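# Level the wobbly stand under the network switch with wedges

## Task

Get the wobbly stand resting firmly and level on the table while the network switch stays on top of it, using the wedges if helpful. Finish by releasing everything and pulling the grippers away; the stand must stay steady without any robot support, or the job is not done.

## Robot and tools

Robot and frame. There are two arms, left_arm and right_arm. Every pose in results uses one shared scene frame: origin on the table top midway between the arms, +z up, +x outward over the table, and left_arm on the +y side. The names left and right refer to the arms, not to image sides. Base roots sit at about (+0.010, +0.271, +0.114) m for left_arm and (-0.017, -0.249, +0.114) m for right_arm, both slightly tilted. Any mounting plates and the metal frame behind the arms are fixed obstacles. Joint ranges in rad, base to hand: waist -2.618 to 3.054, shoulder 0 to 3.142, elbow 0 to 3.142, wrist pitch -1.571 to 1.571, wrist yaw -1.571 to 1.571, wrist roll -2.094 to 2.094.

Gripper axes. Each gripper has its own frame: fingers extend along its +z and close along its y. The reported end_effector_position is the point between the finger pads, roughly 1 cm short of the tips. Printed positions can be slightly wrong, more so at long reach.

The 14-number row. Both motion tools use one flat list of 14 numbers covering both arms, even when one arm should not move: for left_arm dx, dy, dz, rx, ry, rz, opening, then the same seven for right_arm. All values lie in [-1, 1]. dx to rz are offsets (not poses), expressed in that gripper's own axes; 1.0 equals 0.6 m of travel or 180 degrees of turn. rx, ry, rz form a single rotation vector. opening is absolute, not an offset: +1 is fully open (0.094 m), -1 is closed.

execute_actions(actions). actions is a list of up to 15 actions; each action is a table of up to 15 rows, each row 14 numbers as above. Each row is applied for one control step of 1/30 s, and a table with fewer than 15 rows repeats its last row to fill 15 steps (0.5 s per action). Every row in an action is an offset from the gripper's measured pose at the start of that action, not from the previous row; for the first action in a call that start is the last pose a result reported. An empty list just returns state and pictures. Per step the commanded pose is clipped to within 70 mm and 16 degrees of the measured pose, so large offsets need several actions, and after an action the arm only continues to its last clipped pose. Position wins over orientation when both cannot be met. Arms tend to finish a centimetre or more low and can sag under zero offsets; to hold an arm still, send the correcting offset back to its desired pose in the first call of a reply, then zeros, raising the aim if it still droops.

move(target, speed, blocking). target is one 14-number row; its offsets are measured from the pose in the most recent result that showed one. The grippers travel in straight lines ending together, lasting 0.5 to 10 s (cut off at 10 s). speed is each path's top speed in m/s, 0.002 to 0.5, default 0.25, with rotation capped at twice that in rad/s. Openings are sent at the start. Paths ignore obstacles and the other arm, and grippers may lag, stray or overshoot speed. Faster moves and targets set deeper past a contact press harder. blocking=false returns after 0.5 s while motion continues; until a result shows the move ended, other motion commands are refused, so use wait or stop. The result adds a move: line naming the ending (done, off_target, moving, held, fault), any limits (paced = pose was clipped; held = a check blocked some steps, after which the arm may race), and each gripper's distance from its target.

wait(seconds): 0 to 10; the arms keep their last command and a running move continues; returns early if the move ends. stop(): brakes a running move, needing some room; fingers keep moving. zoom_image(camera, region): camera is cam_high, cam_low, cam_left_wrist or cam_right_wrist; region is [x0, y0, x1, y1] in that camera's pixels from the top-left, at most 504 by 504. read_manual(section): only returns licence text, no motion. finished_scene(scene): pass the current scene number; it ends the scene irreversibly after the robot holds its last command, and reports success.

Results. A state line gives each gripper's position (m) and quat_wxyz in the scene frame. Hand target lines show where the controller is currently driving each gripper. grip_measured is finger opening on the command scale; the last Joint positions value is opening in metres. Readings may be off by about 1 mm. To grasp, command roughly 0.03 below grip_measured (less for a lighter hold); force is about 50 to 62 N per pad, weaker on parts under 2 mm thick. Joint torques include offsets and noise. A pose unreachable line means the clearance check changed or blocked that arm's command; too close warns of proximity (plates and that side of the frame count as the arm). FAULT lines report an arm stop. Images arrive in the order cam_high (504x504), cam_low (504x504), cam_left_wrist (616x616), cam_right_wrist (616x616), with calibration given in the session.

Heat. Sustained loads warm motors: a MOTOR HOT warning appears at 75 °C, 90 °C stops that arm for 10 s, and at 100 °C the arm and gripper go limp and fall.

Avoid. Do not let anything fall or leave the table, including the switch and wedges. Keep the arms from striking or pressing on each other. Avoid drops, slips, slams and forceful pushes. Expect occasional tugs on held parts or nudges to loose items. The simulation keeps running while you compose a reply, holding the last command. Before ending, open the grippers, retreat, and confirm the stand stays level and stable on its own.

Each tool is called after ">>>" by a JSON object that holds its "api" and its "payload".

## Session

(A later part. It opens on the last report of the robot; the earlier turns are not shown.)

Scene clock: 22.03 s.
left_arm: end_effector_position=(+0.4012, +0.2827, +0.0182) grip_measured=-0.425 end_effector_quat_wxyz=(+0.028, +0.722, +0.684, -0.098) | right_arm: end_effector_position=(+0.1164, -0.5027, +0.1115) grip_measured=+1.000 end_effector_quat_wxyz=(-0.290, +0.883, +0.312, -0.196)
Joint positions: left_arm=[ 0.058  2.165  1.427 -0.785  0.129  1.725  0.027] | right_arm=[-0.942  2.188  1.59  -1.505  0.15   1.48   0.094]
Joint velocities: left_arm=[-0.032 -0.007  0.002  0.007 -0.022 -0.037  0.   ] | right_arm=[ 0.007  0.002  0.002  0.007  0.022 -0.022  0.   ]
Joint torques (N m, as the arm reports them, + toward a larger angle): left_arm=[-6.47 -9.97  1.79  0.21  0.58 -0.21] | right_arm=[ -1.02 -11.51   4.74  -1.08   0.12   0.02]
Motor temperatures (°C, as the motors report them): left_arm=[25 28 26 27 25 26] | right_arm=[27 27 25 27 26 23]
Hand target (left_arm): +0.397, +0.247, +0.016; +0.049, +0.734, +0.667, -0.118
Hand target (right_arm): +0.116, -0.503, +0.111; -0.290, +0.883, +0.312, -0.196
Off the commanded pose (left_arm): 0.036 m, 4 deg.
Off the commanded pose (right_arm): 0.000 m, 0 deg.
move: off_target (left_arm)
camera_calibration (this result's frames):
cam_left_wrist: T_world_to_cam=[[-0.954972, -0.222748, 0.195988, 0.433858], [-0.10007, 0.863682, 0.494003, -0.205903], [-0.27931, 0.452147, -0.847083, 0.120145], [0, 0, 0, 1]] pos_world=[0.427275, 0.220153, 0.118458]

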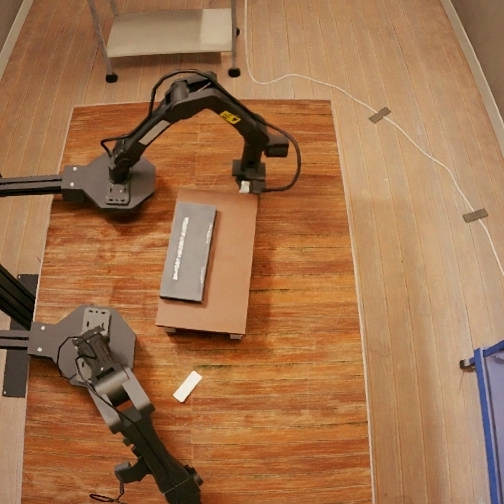

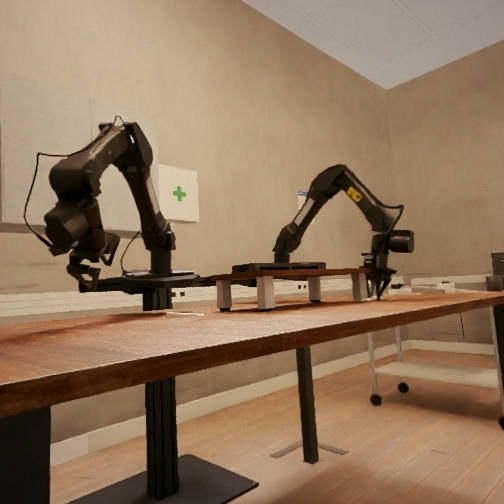

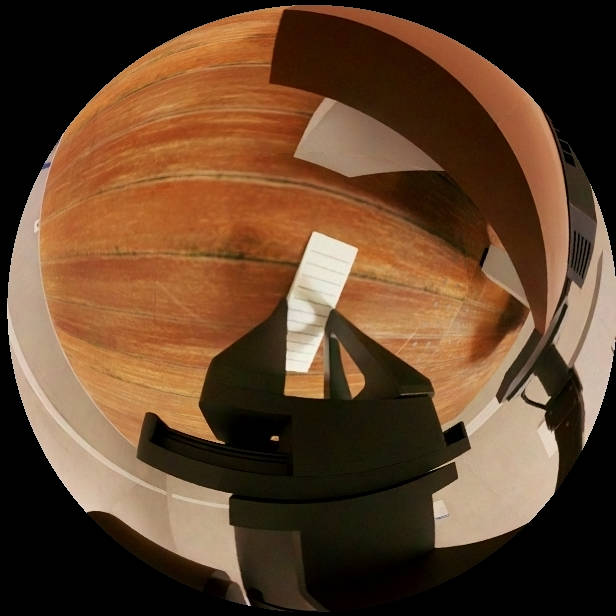

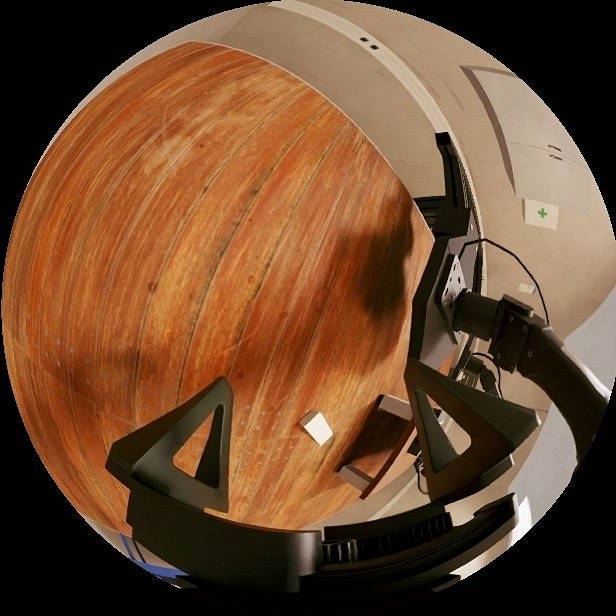

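>>> {"api": "execute_actions", "payload": {"actions": [[[0.03,0,0,0,0,0,0,0,0,0,0,0,0,1]],[[0.1,0,-0.1,0,0,0,0,0,0,0,0,0,0,1]],[[0.05,0,-0.08,0,0,0,0,0,0,0,0,0,0,1]]]}}

>>> {"api": "move", "payload": {"target": [0,0,0,0,0,-0.5,-1,0,0,0,0,0,0,1], "speed": 0.5}}

>>> {"api": "move", "payload": {"target": [0,0,0,0,0,-0.5,-1,0,0,0,0,0,0,1], "speed": 0.5}}

Scene clock: 24.07 s.
left_arm: end_effector_position=(+0.4070, +0.4072, +0.0870) grip_measured=-0.003 end_effector_quat_wxyz=(+0.024, +0.710, +0.696, -0.100) | right_arm: end_effector_position=(+0.1164, -0.5027, +0.1115) grip_measured=+1.000 end_effector_quat_wxyz=(-0.290, +0.883, +0.312, -0.196)
Joint positions: left_arm=[ 0.351  2.167  1.748 -1.149  0.134  1.987  0.047] | right_arm=[-0.942  2.188  1.59  -1.505  0.15   1.48   0.094]
Joint velocities: left_arm=[-0.007 -0.022 -0.002 -0.125  0.022  0.066  0.001] | right_arm=[ 0.002 -0.012 -0.022  0.037 -0.051  0.037  0.   ]
Joint torques (N m, as the arm reports them, + toward a larger angle): left_arm=[ -0.49 -11.13   7.84  -0.4    0.13   0.07] | right_arm=[ -0.98 -11.53   4.68  -1.1    0.13   0.02]
Motor temperatures (°C, as the motors report them): left_arm=[25 29 26 27 25 26] | right_arm=[27 27 25 27 26 23]
Hand target (left_arm): +0.410, +0.404, +0.096; +0.027, +0.716, +0.690, -0.103
Hand target (right_arm): +0.116, -0.503, +0.111; -0.290, +0.883, +0.312, -0.196
Off the commanded pose (left_arm): 0.010 m, 1 deg.
Off the commanded pose (right_arm): 0.000 m, 0 deg.
camera_calibration (this result's frames):
cam_left_wrist: T_world_to_cam=[[-0.944951, -0.254713, 0.205399, 0.461804], [-0.122599, 0.857605, 0.499484, -0.335735], [-0.303376, 0.446806, -0.841622, 0.135228], [0, 0, 0, 1]] pos_world=[0.436247, 0.345135, 0.186651]

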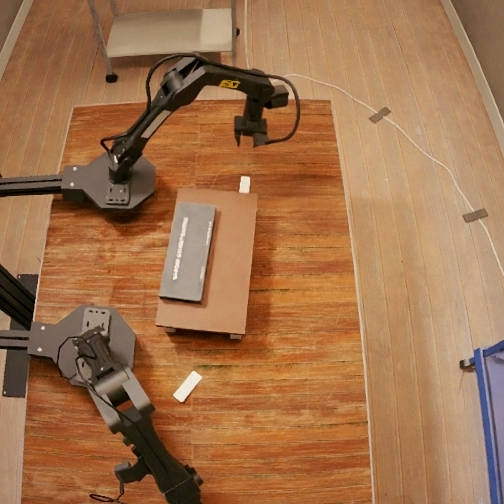

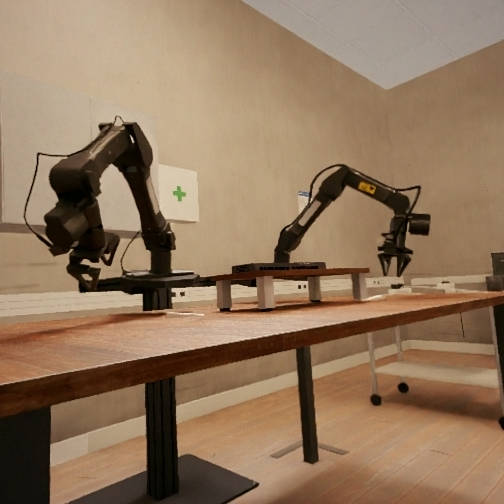

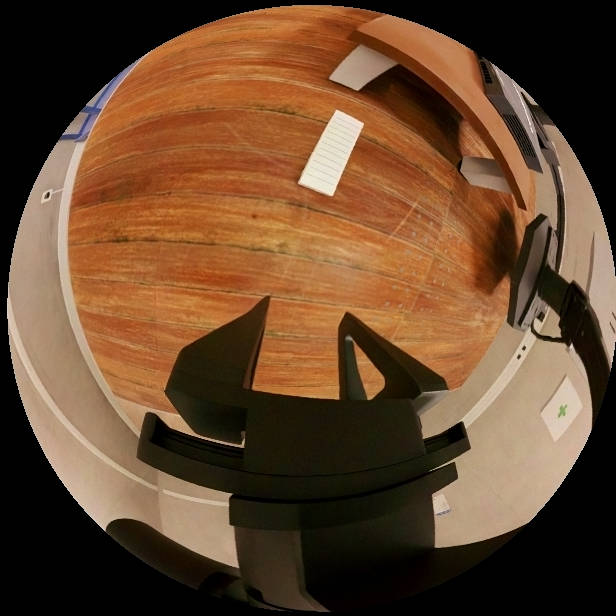

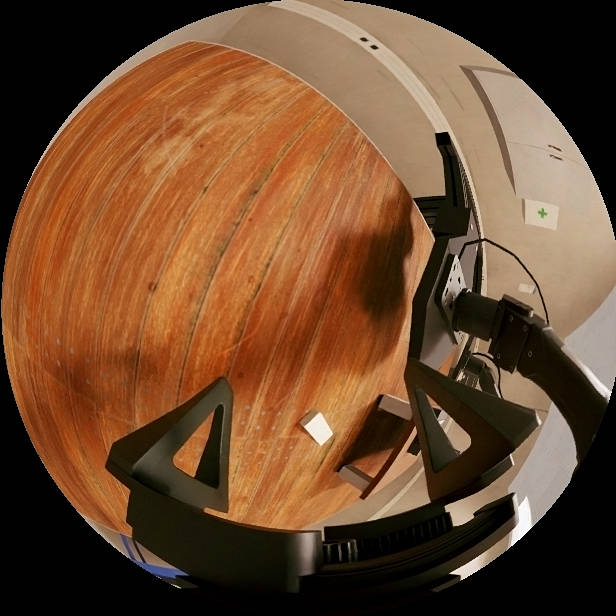

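Scene clock: 26.37 s.
left_arm: end_effector_position=(+0.4069, +0.4073, +0.0871) grip_measured=-0.984 end_effector_quat_wxyz=(-0.054, +0.014, +0.995, -0.088) | right_arm: end_effector_position=(+0.1164, -0.5027, +0.1115) grip_measured=+1.000 end_effector_quat_wxyz=(-0.290, +0.883, +0.312, -0.196)
Joint positions: left_arm=[ 0.351  2.167  1.748 -1.149  0.133  0.425  0.001] | right_arm=[-0.942  2.188  1.59  -1.505  0.15   1.48   0.094]
Joint velocities: left_arm=[-0.012 -0.022  0.007 -0.051 -0.022 -0.007 -0.   ] | right_arm=[-0.007 -0.022 -0.017 -0.007 -0.051 -0.007  0.   ]
Joint torques (N m, as the arm reports them, + toward a larger angle): left_arm=[  0.2  -10.79   5.2   -0.18   0.08  -0.1 ] | right_arm=[ -1.02 -11.51   4.73  -1.07   0.15   0.04]
Motor temperatures (°C, as the motors report them): left_arm=[25 29 26 27 25 26] | right_arm=[27 27 25 27 26 23]
Hand target (left_arm): +0.407, +0.407, +0.087; -0.054, +0.010, +0.995, -0.088
Hand target (right_arm): +0.116, -0.503, +0.111; -0.290, +0.883, +0.312, -0.196
Off the commanded pose (left_arm): 0.000 m, 0 deg.
Off the commanded pose (right_arm): 0.000 m, 0 deg.
move: done
camera_calibration (this result's frames):
cam_left_wrist: T_world_to_cam=[[0.282561, -0.940376, 0.189346, 0.242835], [-0.685893, -0.0600711, 0.725219, 0.24753], [-0.670604, -0.33479, -0.661971, 0.587301], [0, 0, 0, 1]] pos_world=[0.49501, 0.439848, 0.163283]

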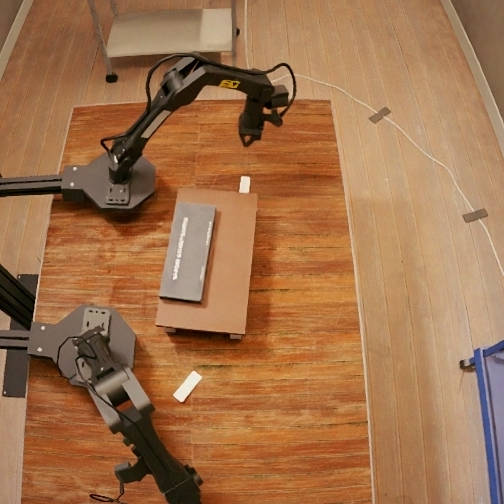

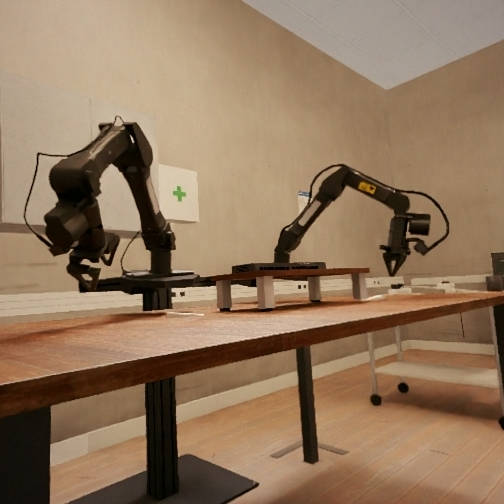

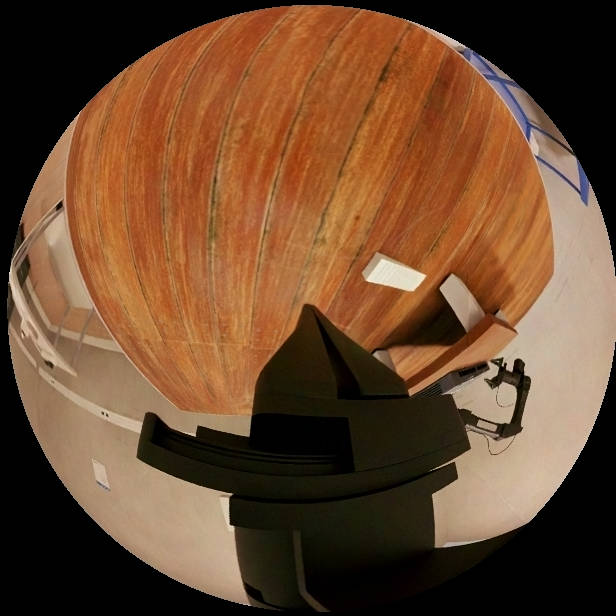

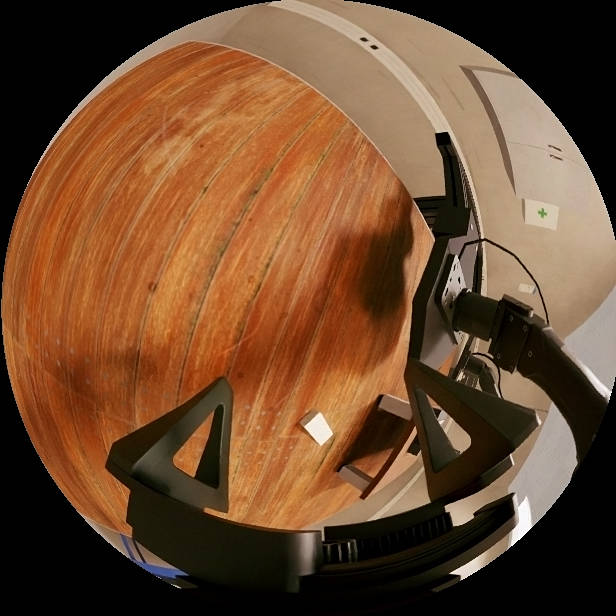

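Scene clock: 28.67 s.
left_arm: end_effector_position=(+0.4069, +0.4073, +0.0871) grip_measured=-0.984 end_effector_quat_wxyz=(+0.100, +0.689, -0.717, +0.025) | right_arm: end_effector_position=(+0.1164, -0.5027, +0.1115) grip_measured=+1.000 end_effector_quat_wxyz=(-0.290, +0.883, +0.312, -0.196)
Joint positions: left_arm=[ 0.351  2.167  1.748 -1.149  0.133 -1.134  0.001] | right_arm=[-0.942  2.188  1.59  -1.505  0.15   1.48   0.094]
Joint velocities: left_arm=[ 0.002 -0.012  0.012  0.051  0.022  0.022  0.   ] | right_arm=[-0.012  0.017 -0.012 -0.066  0.022  0.007  0.   ]
Joint torques (N m, as the arm reports them, + toward a larger angle): left_arm=[  0.19 -10.78   5.23  -0.18   0.08  -0.12] | right_arm=[ -1.01 -11.55   4.75  -1.06   0.14   0.04]
Motor temperatures (°C, as the motors report them): left_arm=[25 29 26 27 25 26] | right_arm=[27 27 25 27 26 23]
Hand target (left_arm): +0.407, +0.407, +0.087; +0.100, +0.693, -0.714, +0.024
Hand target (right_arm): +0.116, -0.503, +0.111; -0.290, +0.883, +0.312, -0.196
Off the commanded pose (left_arm): 0.000 m, 1 deg.
Off the commanded pose (right_arm): 0.000 m, 0 deg.
move: done
camera_calibration (this result's frames):
cam_left_wrist: T_world_to_cam=[[0.962138, 0.254273, -0.0981616, -0.495214], [0.244301, -0.644808, 0.724251, 0.107233], [0.120862, -0.72081, -0.682514, 0.424231], [0, 0, 0, 1]] pos_world=[0.398993, 0.500855, 0.163268]

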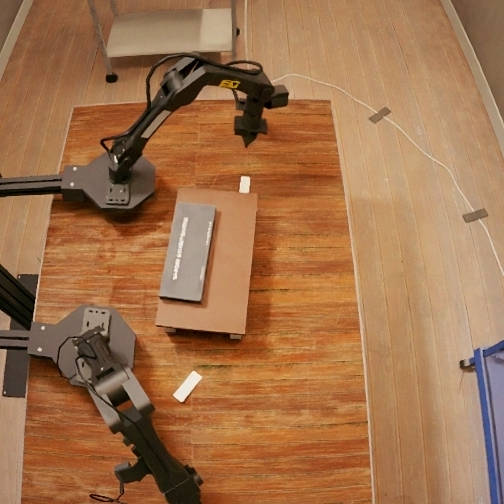

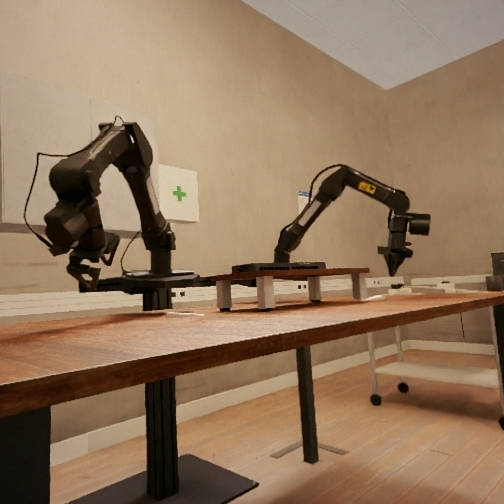

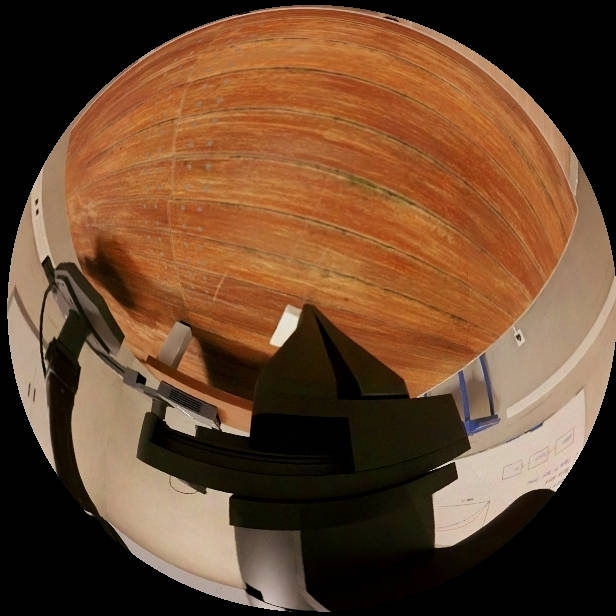

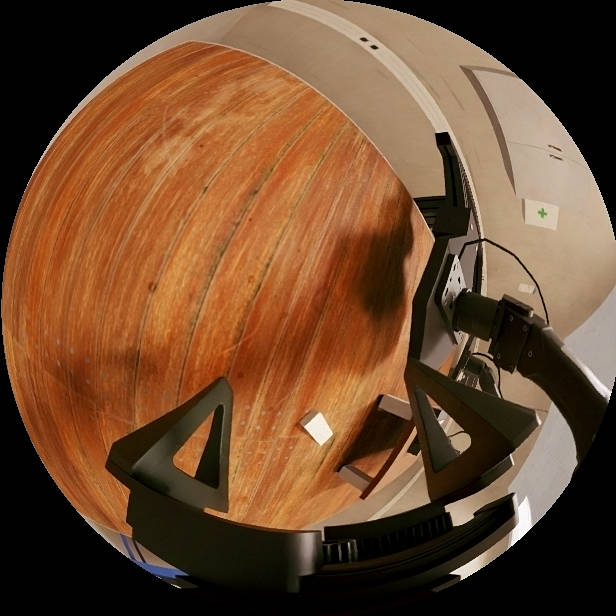

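>>> {"api": "move", "payload": {"target": [0.158,-0.014,0.148,0,0,0,0.1,0,0,0,0,0,0,1], "speed": 0.12}}

Scene clock: 30.50 s.
left_arm: end_effector_position=(+0.4020, +0.2993, +0.0198) grip_measured=+0.097 end_effector_quat_wxyz=(-0.107, -0.687, +0.719, -0.023) | right_arm: end_effector_position=(+0.1164, -0.5027, +0.1115) grip_measured=+1.000 end_effector_quat_wxyz=(-0.290, +0.883, +0.312, -0.196)
Joint positions: left_arm=[ 0.101  2.185  1.472 -0.835  0.134 -1.38   0.052] | right_arm=[-0.942  2.188  1.59  -1.505  0.15   1.48   0.094]
Joint velocities: left_arm=[-0.007  0.002  0.022 -0.022 -0.037 -0.037 -0.001] | right_arm=[-0.002 -0.017  0.002 -0.066  0.051 -0.007  0.   ]
Joint torques (N m, as the arm reports them, + toward a larger angle): left_arm=[ -0.81 -10.15   2.83   0.14   0.08  -0.11] | right_arm=[ -0.97 -11.51   4.71  -1.08   0.14   0.03]
Motor temperatures (°C, as the motors report them): left_arm=[25 30 26 27 25 26] | right_arm=[27 27 25 27 26 23]
Hand target (left_arm): +0.402, +0.297, +0.016; +0.103, +0.689, -0.717, +0.026
Hand target (right_arm): +0.116, -0.503, +0.111; -0.290, +0.883, +0.312, -0.196
Off the commanded pose (left_arm): 0.004 m, 1 deg.
Off the commanded pose (right_arm): 0.000 m, 0 deg.
move: done
camera_calibration (this result's frames):
cam_left_wrist: T_world_to_cam=[[0.962542, 0.247532, -0.110641, -0.467509], [0.248232, -0.640387, 0.726832, 0.0845432], [0.109061, -0.727071, -0.677845, 0.307649], [0, 0, 0, 1]] pos_world=[0.395458, 0.393547, 0.0953642]

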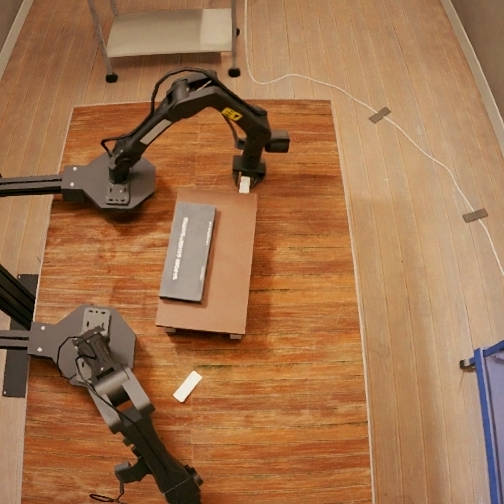

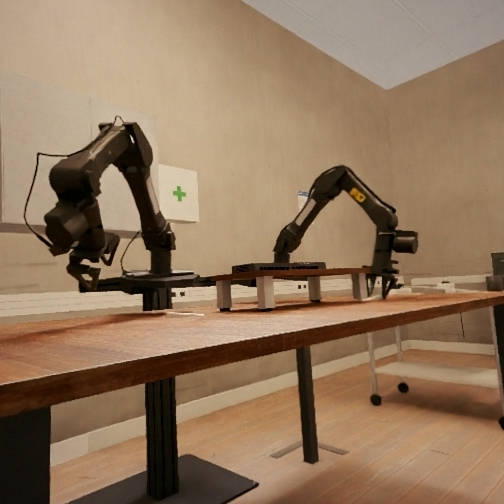

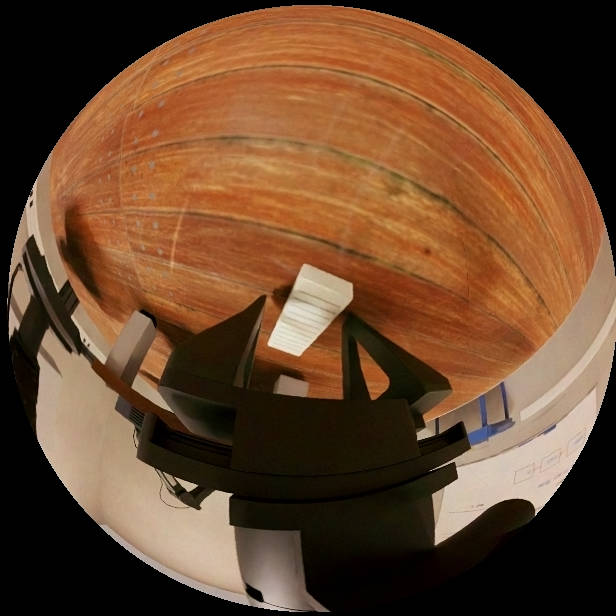

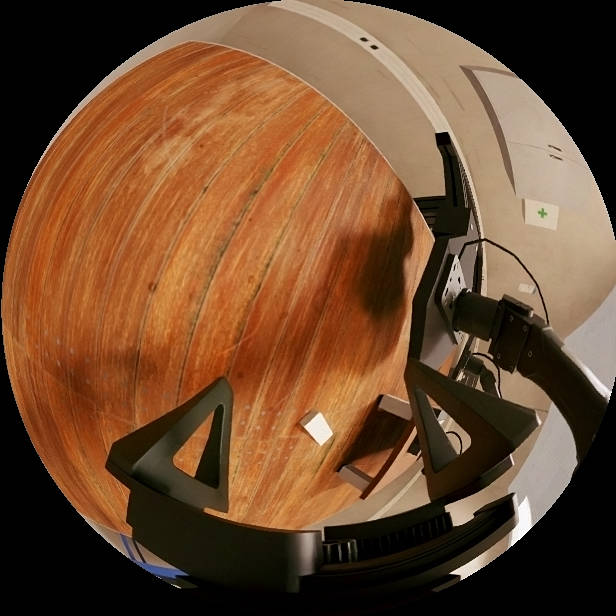

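>>> {"api": "execute_actions", "payload": {"actions": [[[-0.02,0,0.008,0,0,0,0.1,0,0,0,0,0,0,1]],[[0,0,0,0,0,0,-0.6,0,0,0,0,0,0,1]],[[0,0,0,0,0,0,-0.6,0,0,0,0,0,0,1]]]}}

>>> {"api": "move", "payload": {"target": [0.09,0,0.016,0,0,0,-0.6,0,0,0,0,0,0,1], "speed": 0.03}}

>>> {"api": "zoom_image", "payload": {"camera": "cam_low", "region": [200, 240, 430, 320]}}

Scene clock: 32.30 s.
left_arm: end_effector_position=(+0.4017, +0.3020, +0.0194) grip_measured=-0.426 end_effector_quat_wxyz=(-0.113, -0.684, +0.720, -0.033) | right_arm: end_effector_position=(+0.1164, -0.5027, +0.1115) grip_measured=+1.000 end_effector_quat_wxyz=(-0.290, +0.883, +0.312, -0.196)
Joint positions: left_arm=[ 0.117  2.187  1.472 -0.834  0.156 -1.355  0.027] | right_arm=[-0.942  2.188  1.59  -1.505  0.15   1.48   0.094]
Joint velocities: left_arm=[ 0.002  0.002 -0.002  0.007 -0.081 -0.022 -0.001] | right_arm=[-0.017  0.012 -0.012  0.007 -0.022 -0.037  0.   ]
Joint torques (N m, as the arm reports them, + toward a larger angle): left_arm=[ -0.32 -10.22   4.47  -0.13   0.11  -0.01] | right_arm=[ -1.   -11.5    4.75  -1.08   0.14   0.03]
Motor temperatures (°C, as the motors report them): left_arm=[25 30 26 27 25 26] | right_arm=[27 27 25 27 26 23]
Hand target (left_arm): +0.402, +0.302, +0.019; +0.113, +0.684, -0.720, +0.033
Hand target (right_arm): +0.116, -0.503, +0.111; -0.290, +0.883, +0.312, -0.196
Off the commanded pose (left_arm): 0.000 m, 0 deg.
Off the commanded pose (right_arm): 0.000 m, 0 deg.
camera_calibration (this result's frames):
cam_left_wrist: T_world_to_cam=[[0.964281, 0.240438, -0.111139, -0.466488], [0.24148, -0.625532, 0.741888, 0.0846022], [0.108857, -0.742226, -0.661249, 0.31373], [0, 0, 0, 1]] pos_world=[0.395244, 0.397941, 0.0928433]

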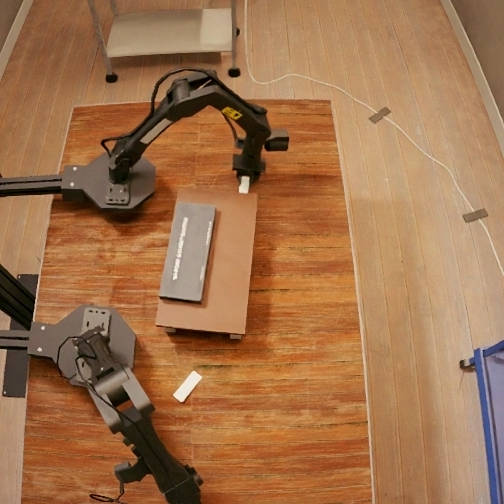

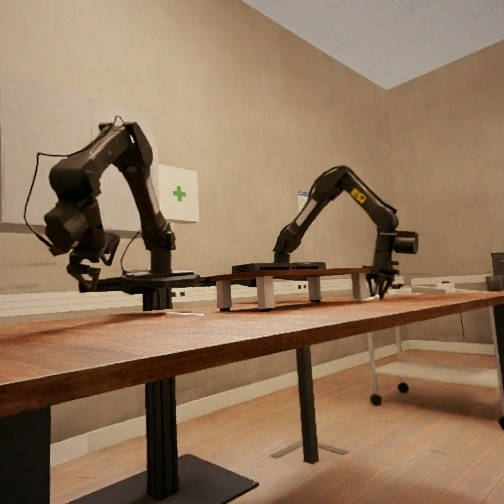

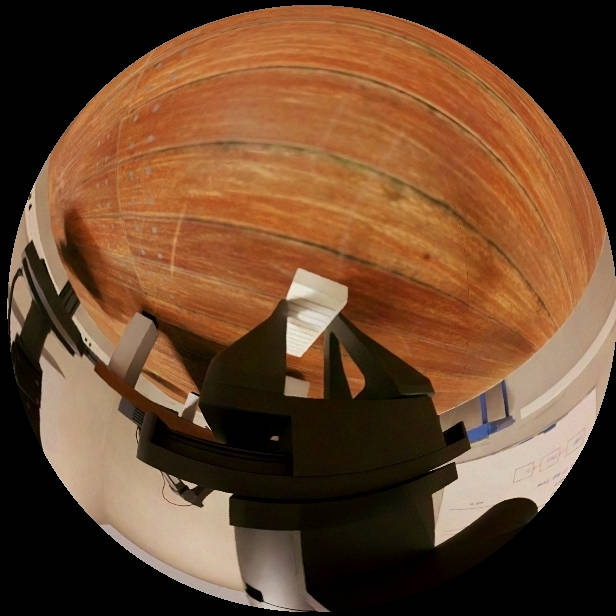

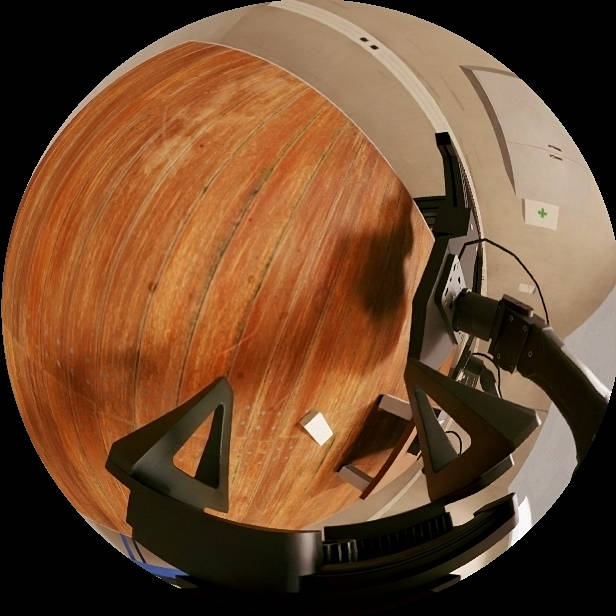

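Scene clock: 34.53 s.
left_arm: end_effector_position=(+0.4029, +0.2511, +0.0191) grip_measured=-0.426 end_effector_quat_wxyz=(-0.112, -0.683, +0.721, -0.031) | right_arm: end_effector_position=(+0.1164, -0.5027, +0.1115) grip_measured=+1.000 end_effector_quat_wxyz=(-0.290, +0.883, +0.312, -0.196)
Joint positions: left_arm=[-0.013  2.177  1.444 -0.797  0.148 -1.485  0.027] | right_arm=[-0.942  2.188  1.59  -1.505  0.15   1.48   0.094]
Joint velocities: left_arm=[ 0.012 -0.012 -0.017  0.007 -0.066  0.007 -0.001] | right_arm=[ 0.012  0.002 -0.017  0.022 -0.022 -0.007  0.   ]
Joint torques (N m, as the arm reports them, + toward a larger angle): left_arm=[ -1.37 -11.37   2.31   0.01   0.18  -0.13] | right_arm=[ -0.97 -11.48   4.78  -1.09   0.15   0.01]
Motor temperatures (°C, as the motors report them): left_arm=[25 30 26 27 25 26] | right_arm=[27 27 26 27 26 23]
Hand target (left_arm): +0.398, +0.247, +0.021; +0.114, +0.684, -0.720, +0.033
Hand target (right_arm): +0.116, -0.503, +0.111; -0.290, +0.883, +0.312, -0.196
Off the commanded pose (left_arm): 0.006 m, 0 deg.
Off the commanded pose (right_arm): 0.000 m, 0 deg.
move: done
camera_calibration (this result's frames):
cam_left_wrist: T_world_to_cam=[[0.964617, 0.238923, -0.111492, -0.455139], [0.241134, -0.62844, 0.739539, 0.0535833], [0.106627, -0.740256, -0.663816, 0.276071], [0, 0, 0, 1]] pos_world=[0.396677, 0.34678, 0.0928888]

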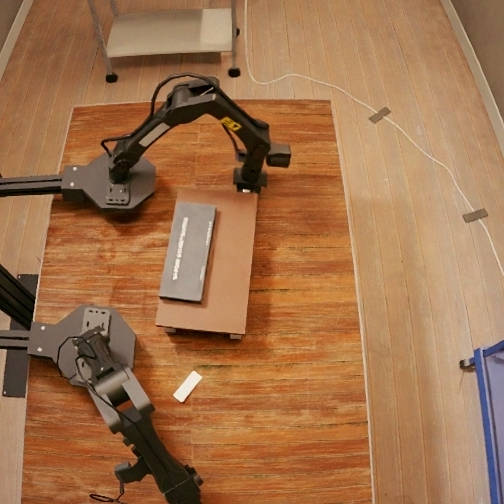

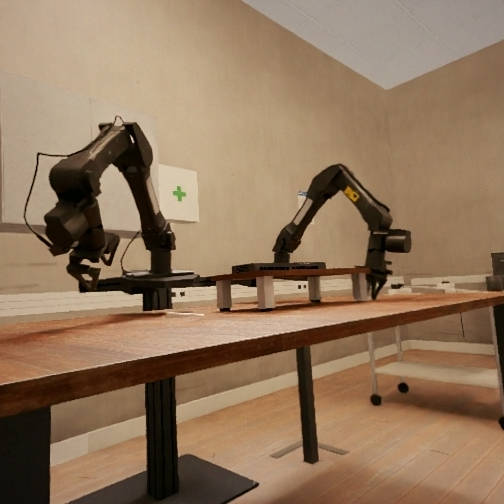

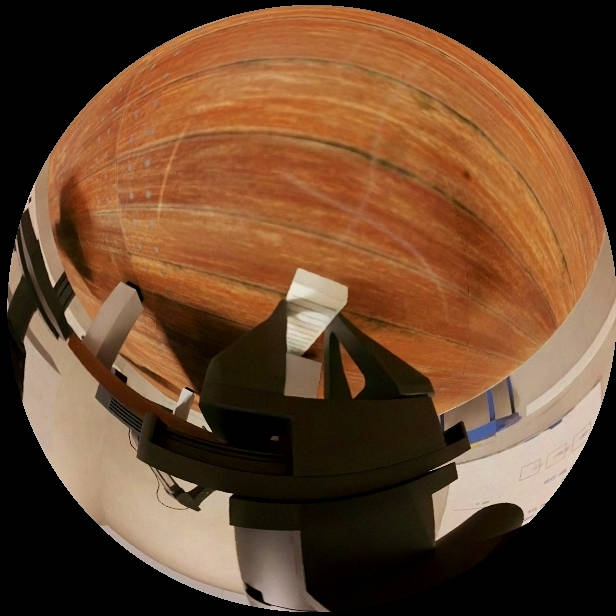

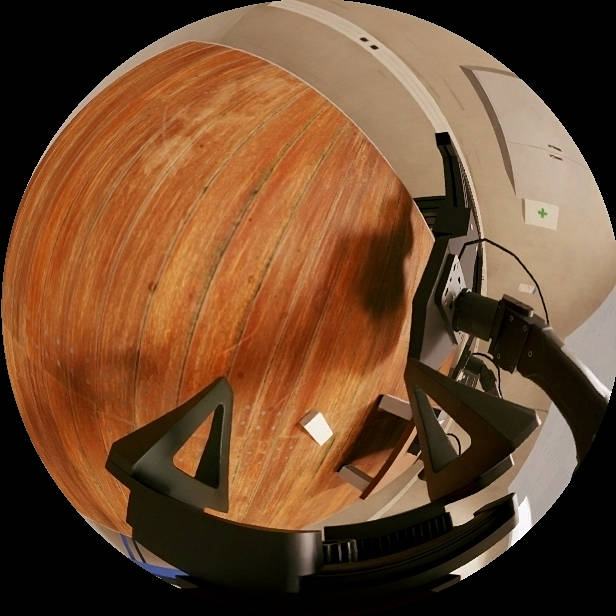

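Region (200, 240, 430, 320) of cam_low's 504x504 image, scaled by 2.191, with more detail than that image has; it fills the top 175 rows of this view, and the rest is white.

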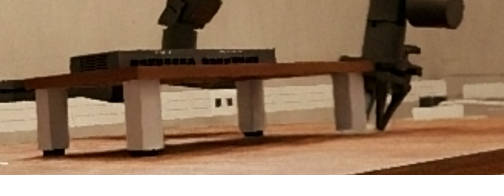

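>>> {"api": "execute_actions", "payload": {"actions": [[[0,0,0,0,0,0,0.1,0,0,0,0,0,0,1]],[[-0.12,0,0.01,0,0,0,0.1,0,0,0,0,0,0,1]],[[-0.12,0,0.01,0,0,0,0.1,0,0,0,0,0,0,1]]]}}

>>> {"api": "zoom_image", "payload": {"camera": "cam_low", "region": [300, 270, 400, 315]}}

>>> {"api": "zoom_image", "payload": {"camera": "cam_left_wrist", "region": [230, 250, 400, 400]}}

Scene clock: 36.37 s.
left_arm: end_effector_position=(+0.4106, +0.3638, +0.0180) grip_measured=+0.097 end_effector_quat_wxyz=(-0.140, -0.684, +0.708, -0.107) | right_arm: end_effector_position=(+0.1164, -0.5027, +0.1115) grip_measured=+1.000 end_effector_quat_wxyz=(-0.290, +0.883, +0.312, -0.196)
Joint positions: left_arm=[ 0.325  2.27   1.6   -0.906  0.317 -1.148  0.052] | right_arm=[-0.942  2.188  1.59  -1.505  0.15   1.48   0.094]
Joint velocities: left_arm=[ 0.002  0.002 -0.002  0.007  0.022  0.066  0.001] | right_arm=[-0.007  0.002  0.007  0.022  0.037  0.007  0.   ]
Joint torques (N m, as the arm reports them, + toward a larger angle): left_arm=[ 0.09 -6.78  5.56  0.11 -0.66 -0.09] | right_arm=[ -0.99 -11.52   4.72  -1.09   0.13   0.02]
Motor temperatures (°C, as the motors report them): left_arm=[25 30 26 27 25 26] | right_arm=[27 28 26 27 26 23]
Hand target (left_arm): +0.405, +0.379, -0.004; +0.126, +0.685, -0.715, +0.062
Hand target (right_arm): +0.116, -0.503, +0.111; -0.290, +0.883, +0.312, -0.196
Off the commanded pose (left_arm): 0.029 m, 5 deg.
Off the commanded pose (right_arm): 0.000 m, 0 deg.
camera_calibration (this result's frames):
cam_left_wrist: T_world_to_cam=[[0.962456, 0.256354, -0.0892248, -0.495524], [0.211796, -0.50366, 0.837538, 0.0882859], [0.169767, -0.82499, -0.539045, 0.360527], [0, 0, 0, 1]] pos_world=[0.397015, 0.468927, 0.0761847]

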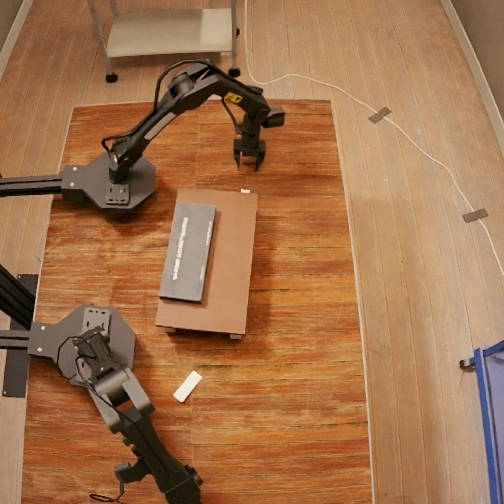

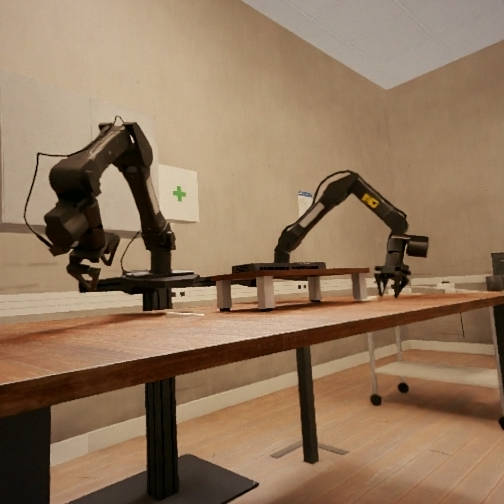

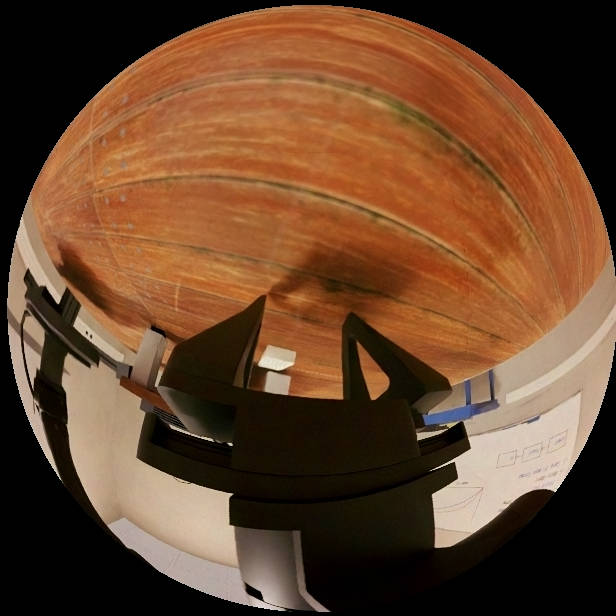

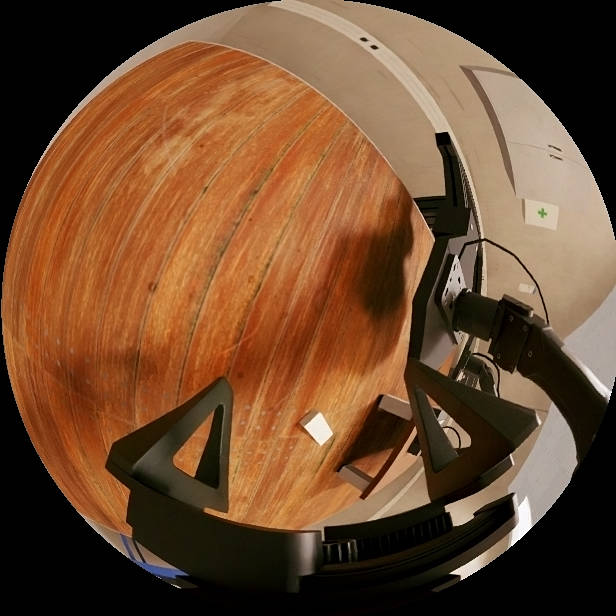

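Region (300, 270, 400, 315) of cam_low's 504x504 image, scaled by 5.040, with more detail than that image has; it fills the top 227 rows of this view, and the rest is white.

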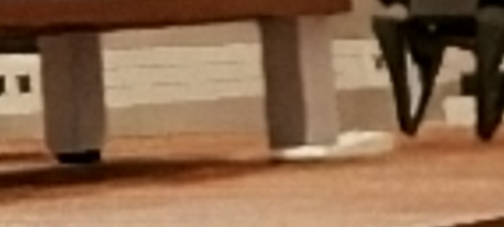

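Region (230, 250, 400, 400) of cam_left_wrist's 616x616 image, scaled by 2.965, with more detail than that image has; it fills the top 445 rows of this view, and the rest is white.

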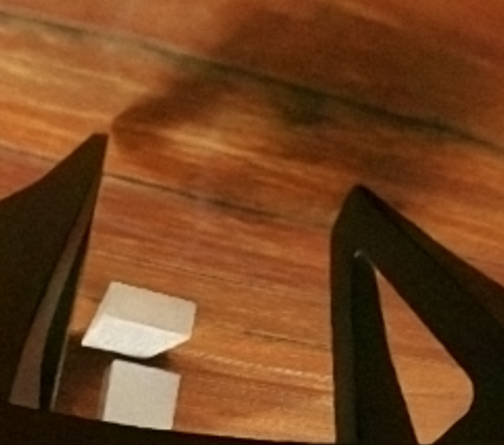

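>>> {"api": "zoom_image", "payload": {"camera": "cam_low", "region": [205, 260, 385, 320]}}

Region (205, 260, 385, 320) of cam_low's 504x504 image, scaled by 2.800, with more detail than that image has.

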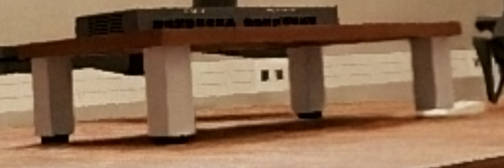

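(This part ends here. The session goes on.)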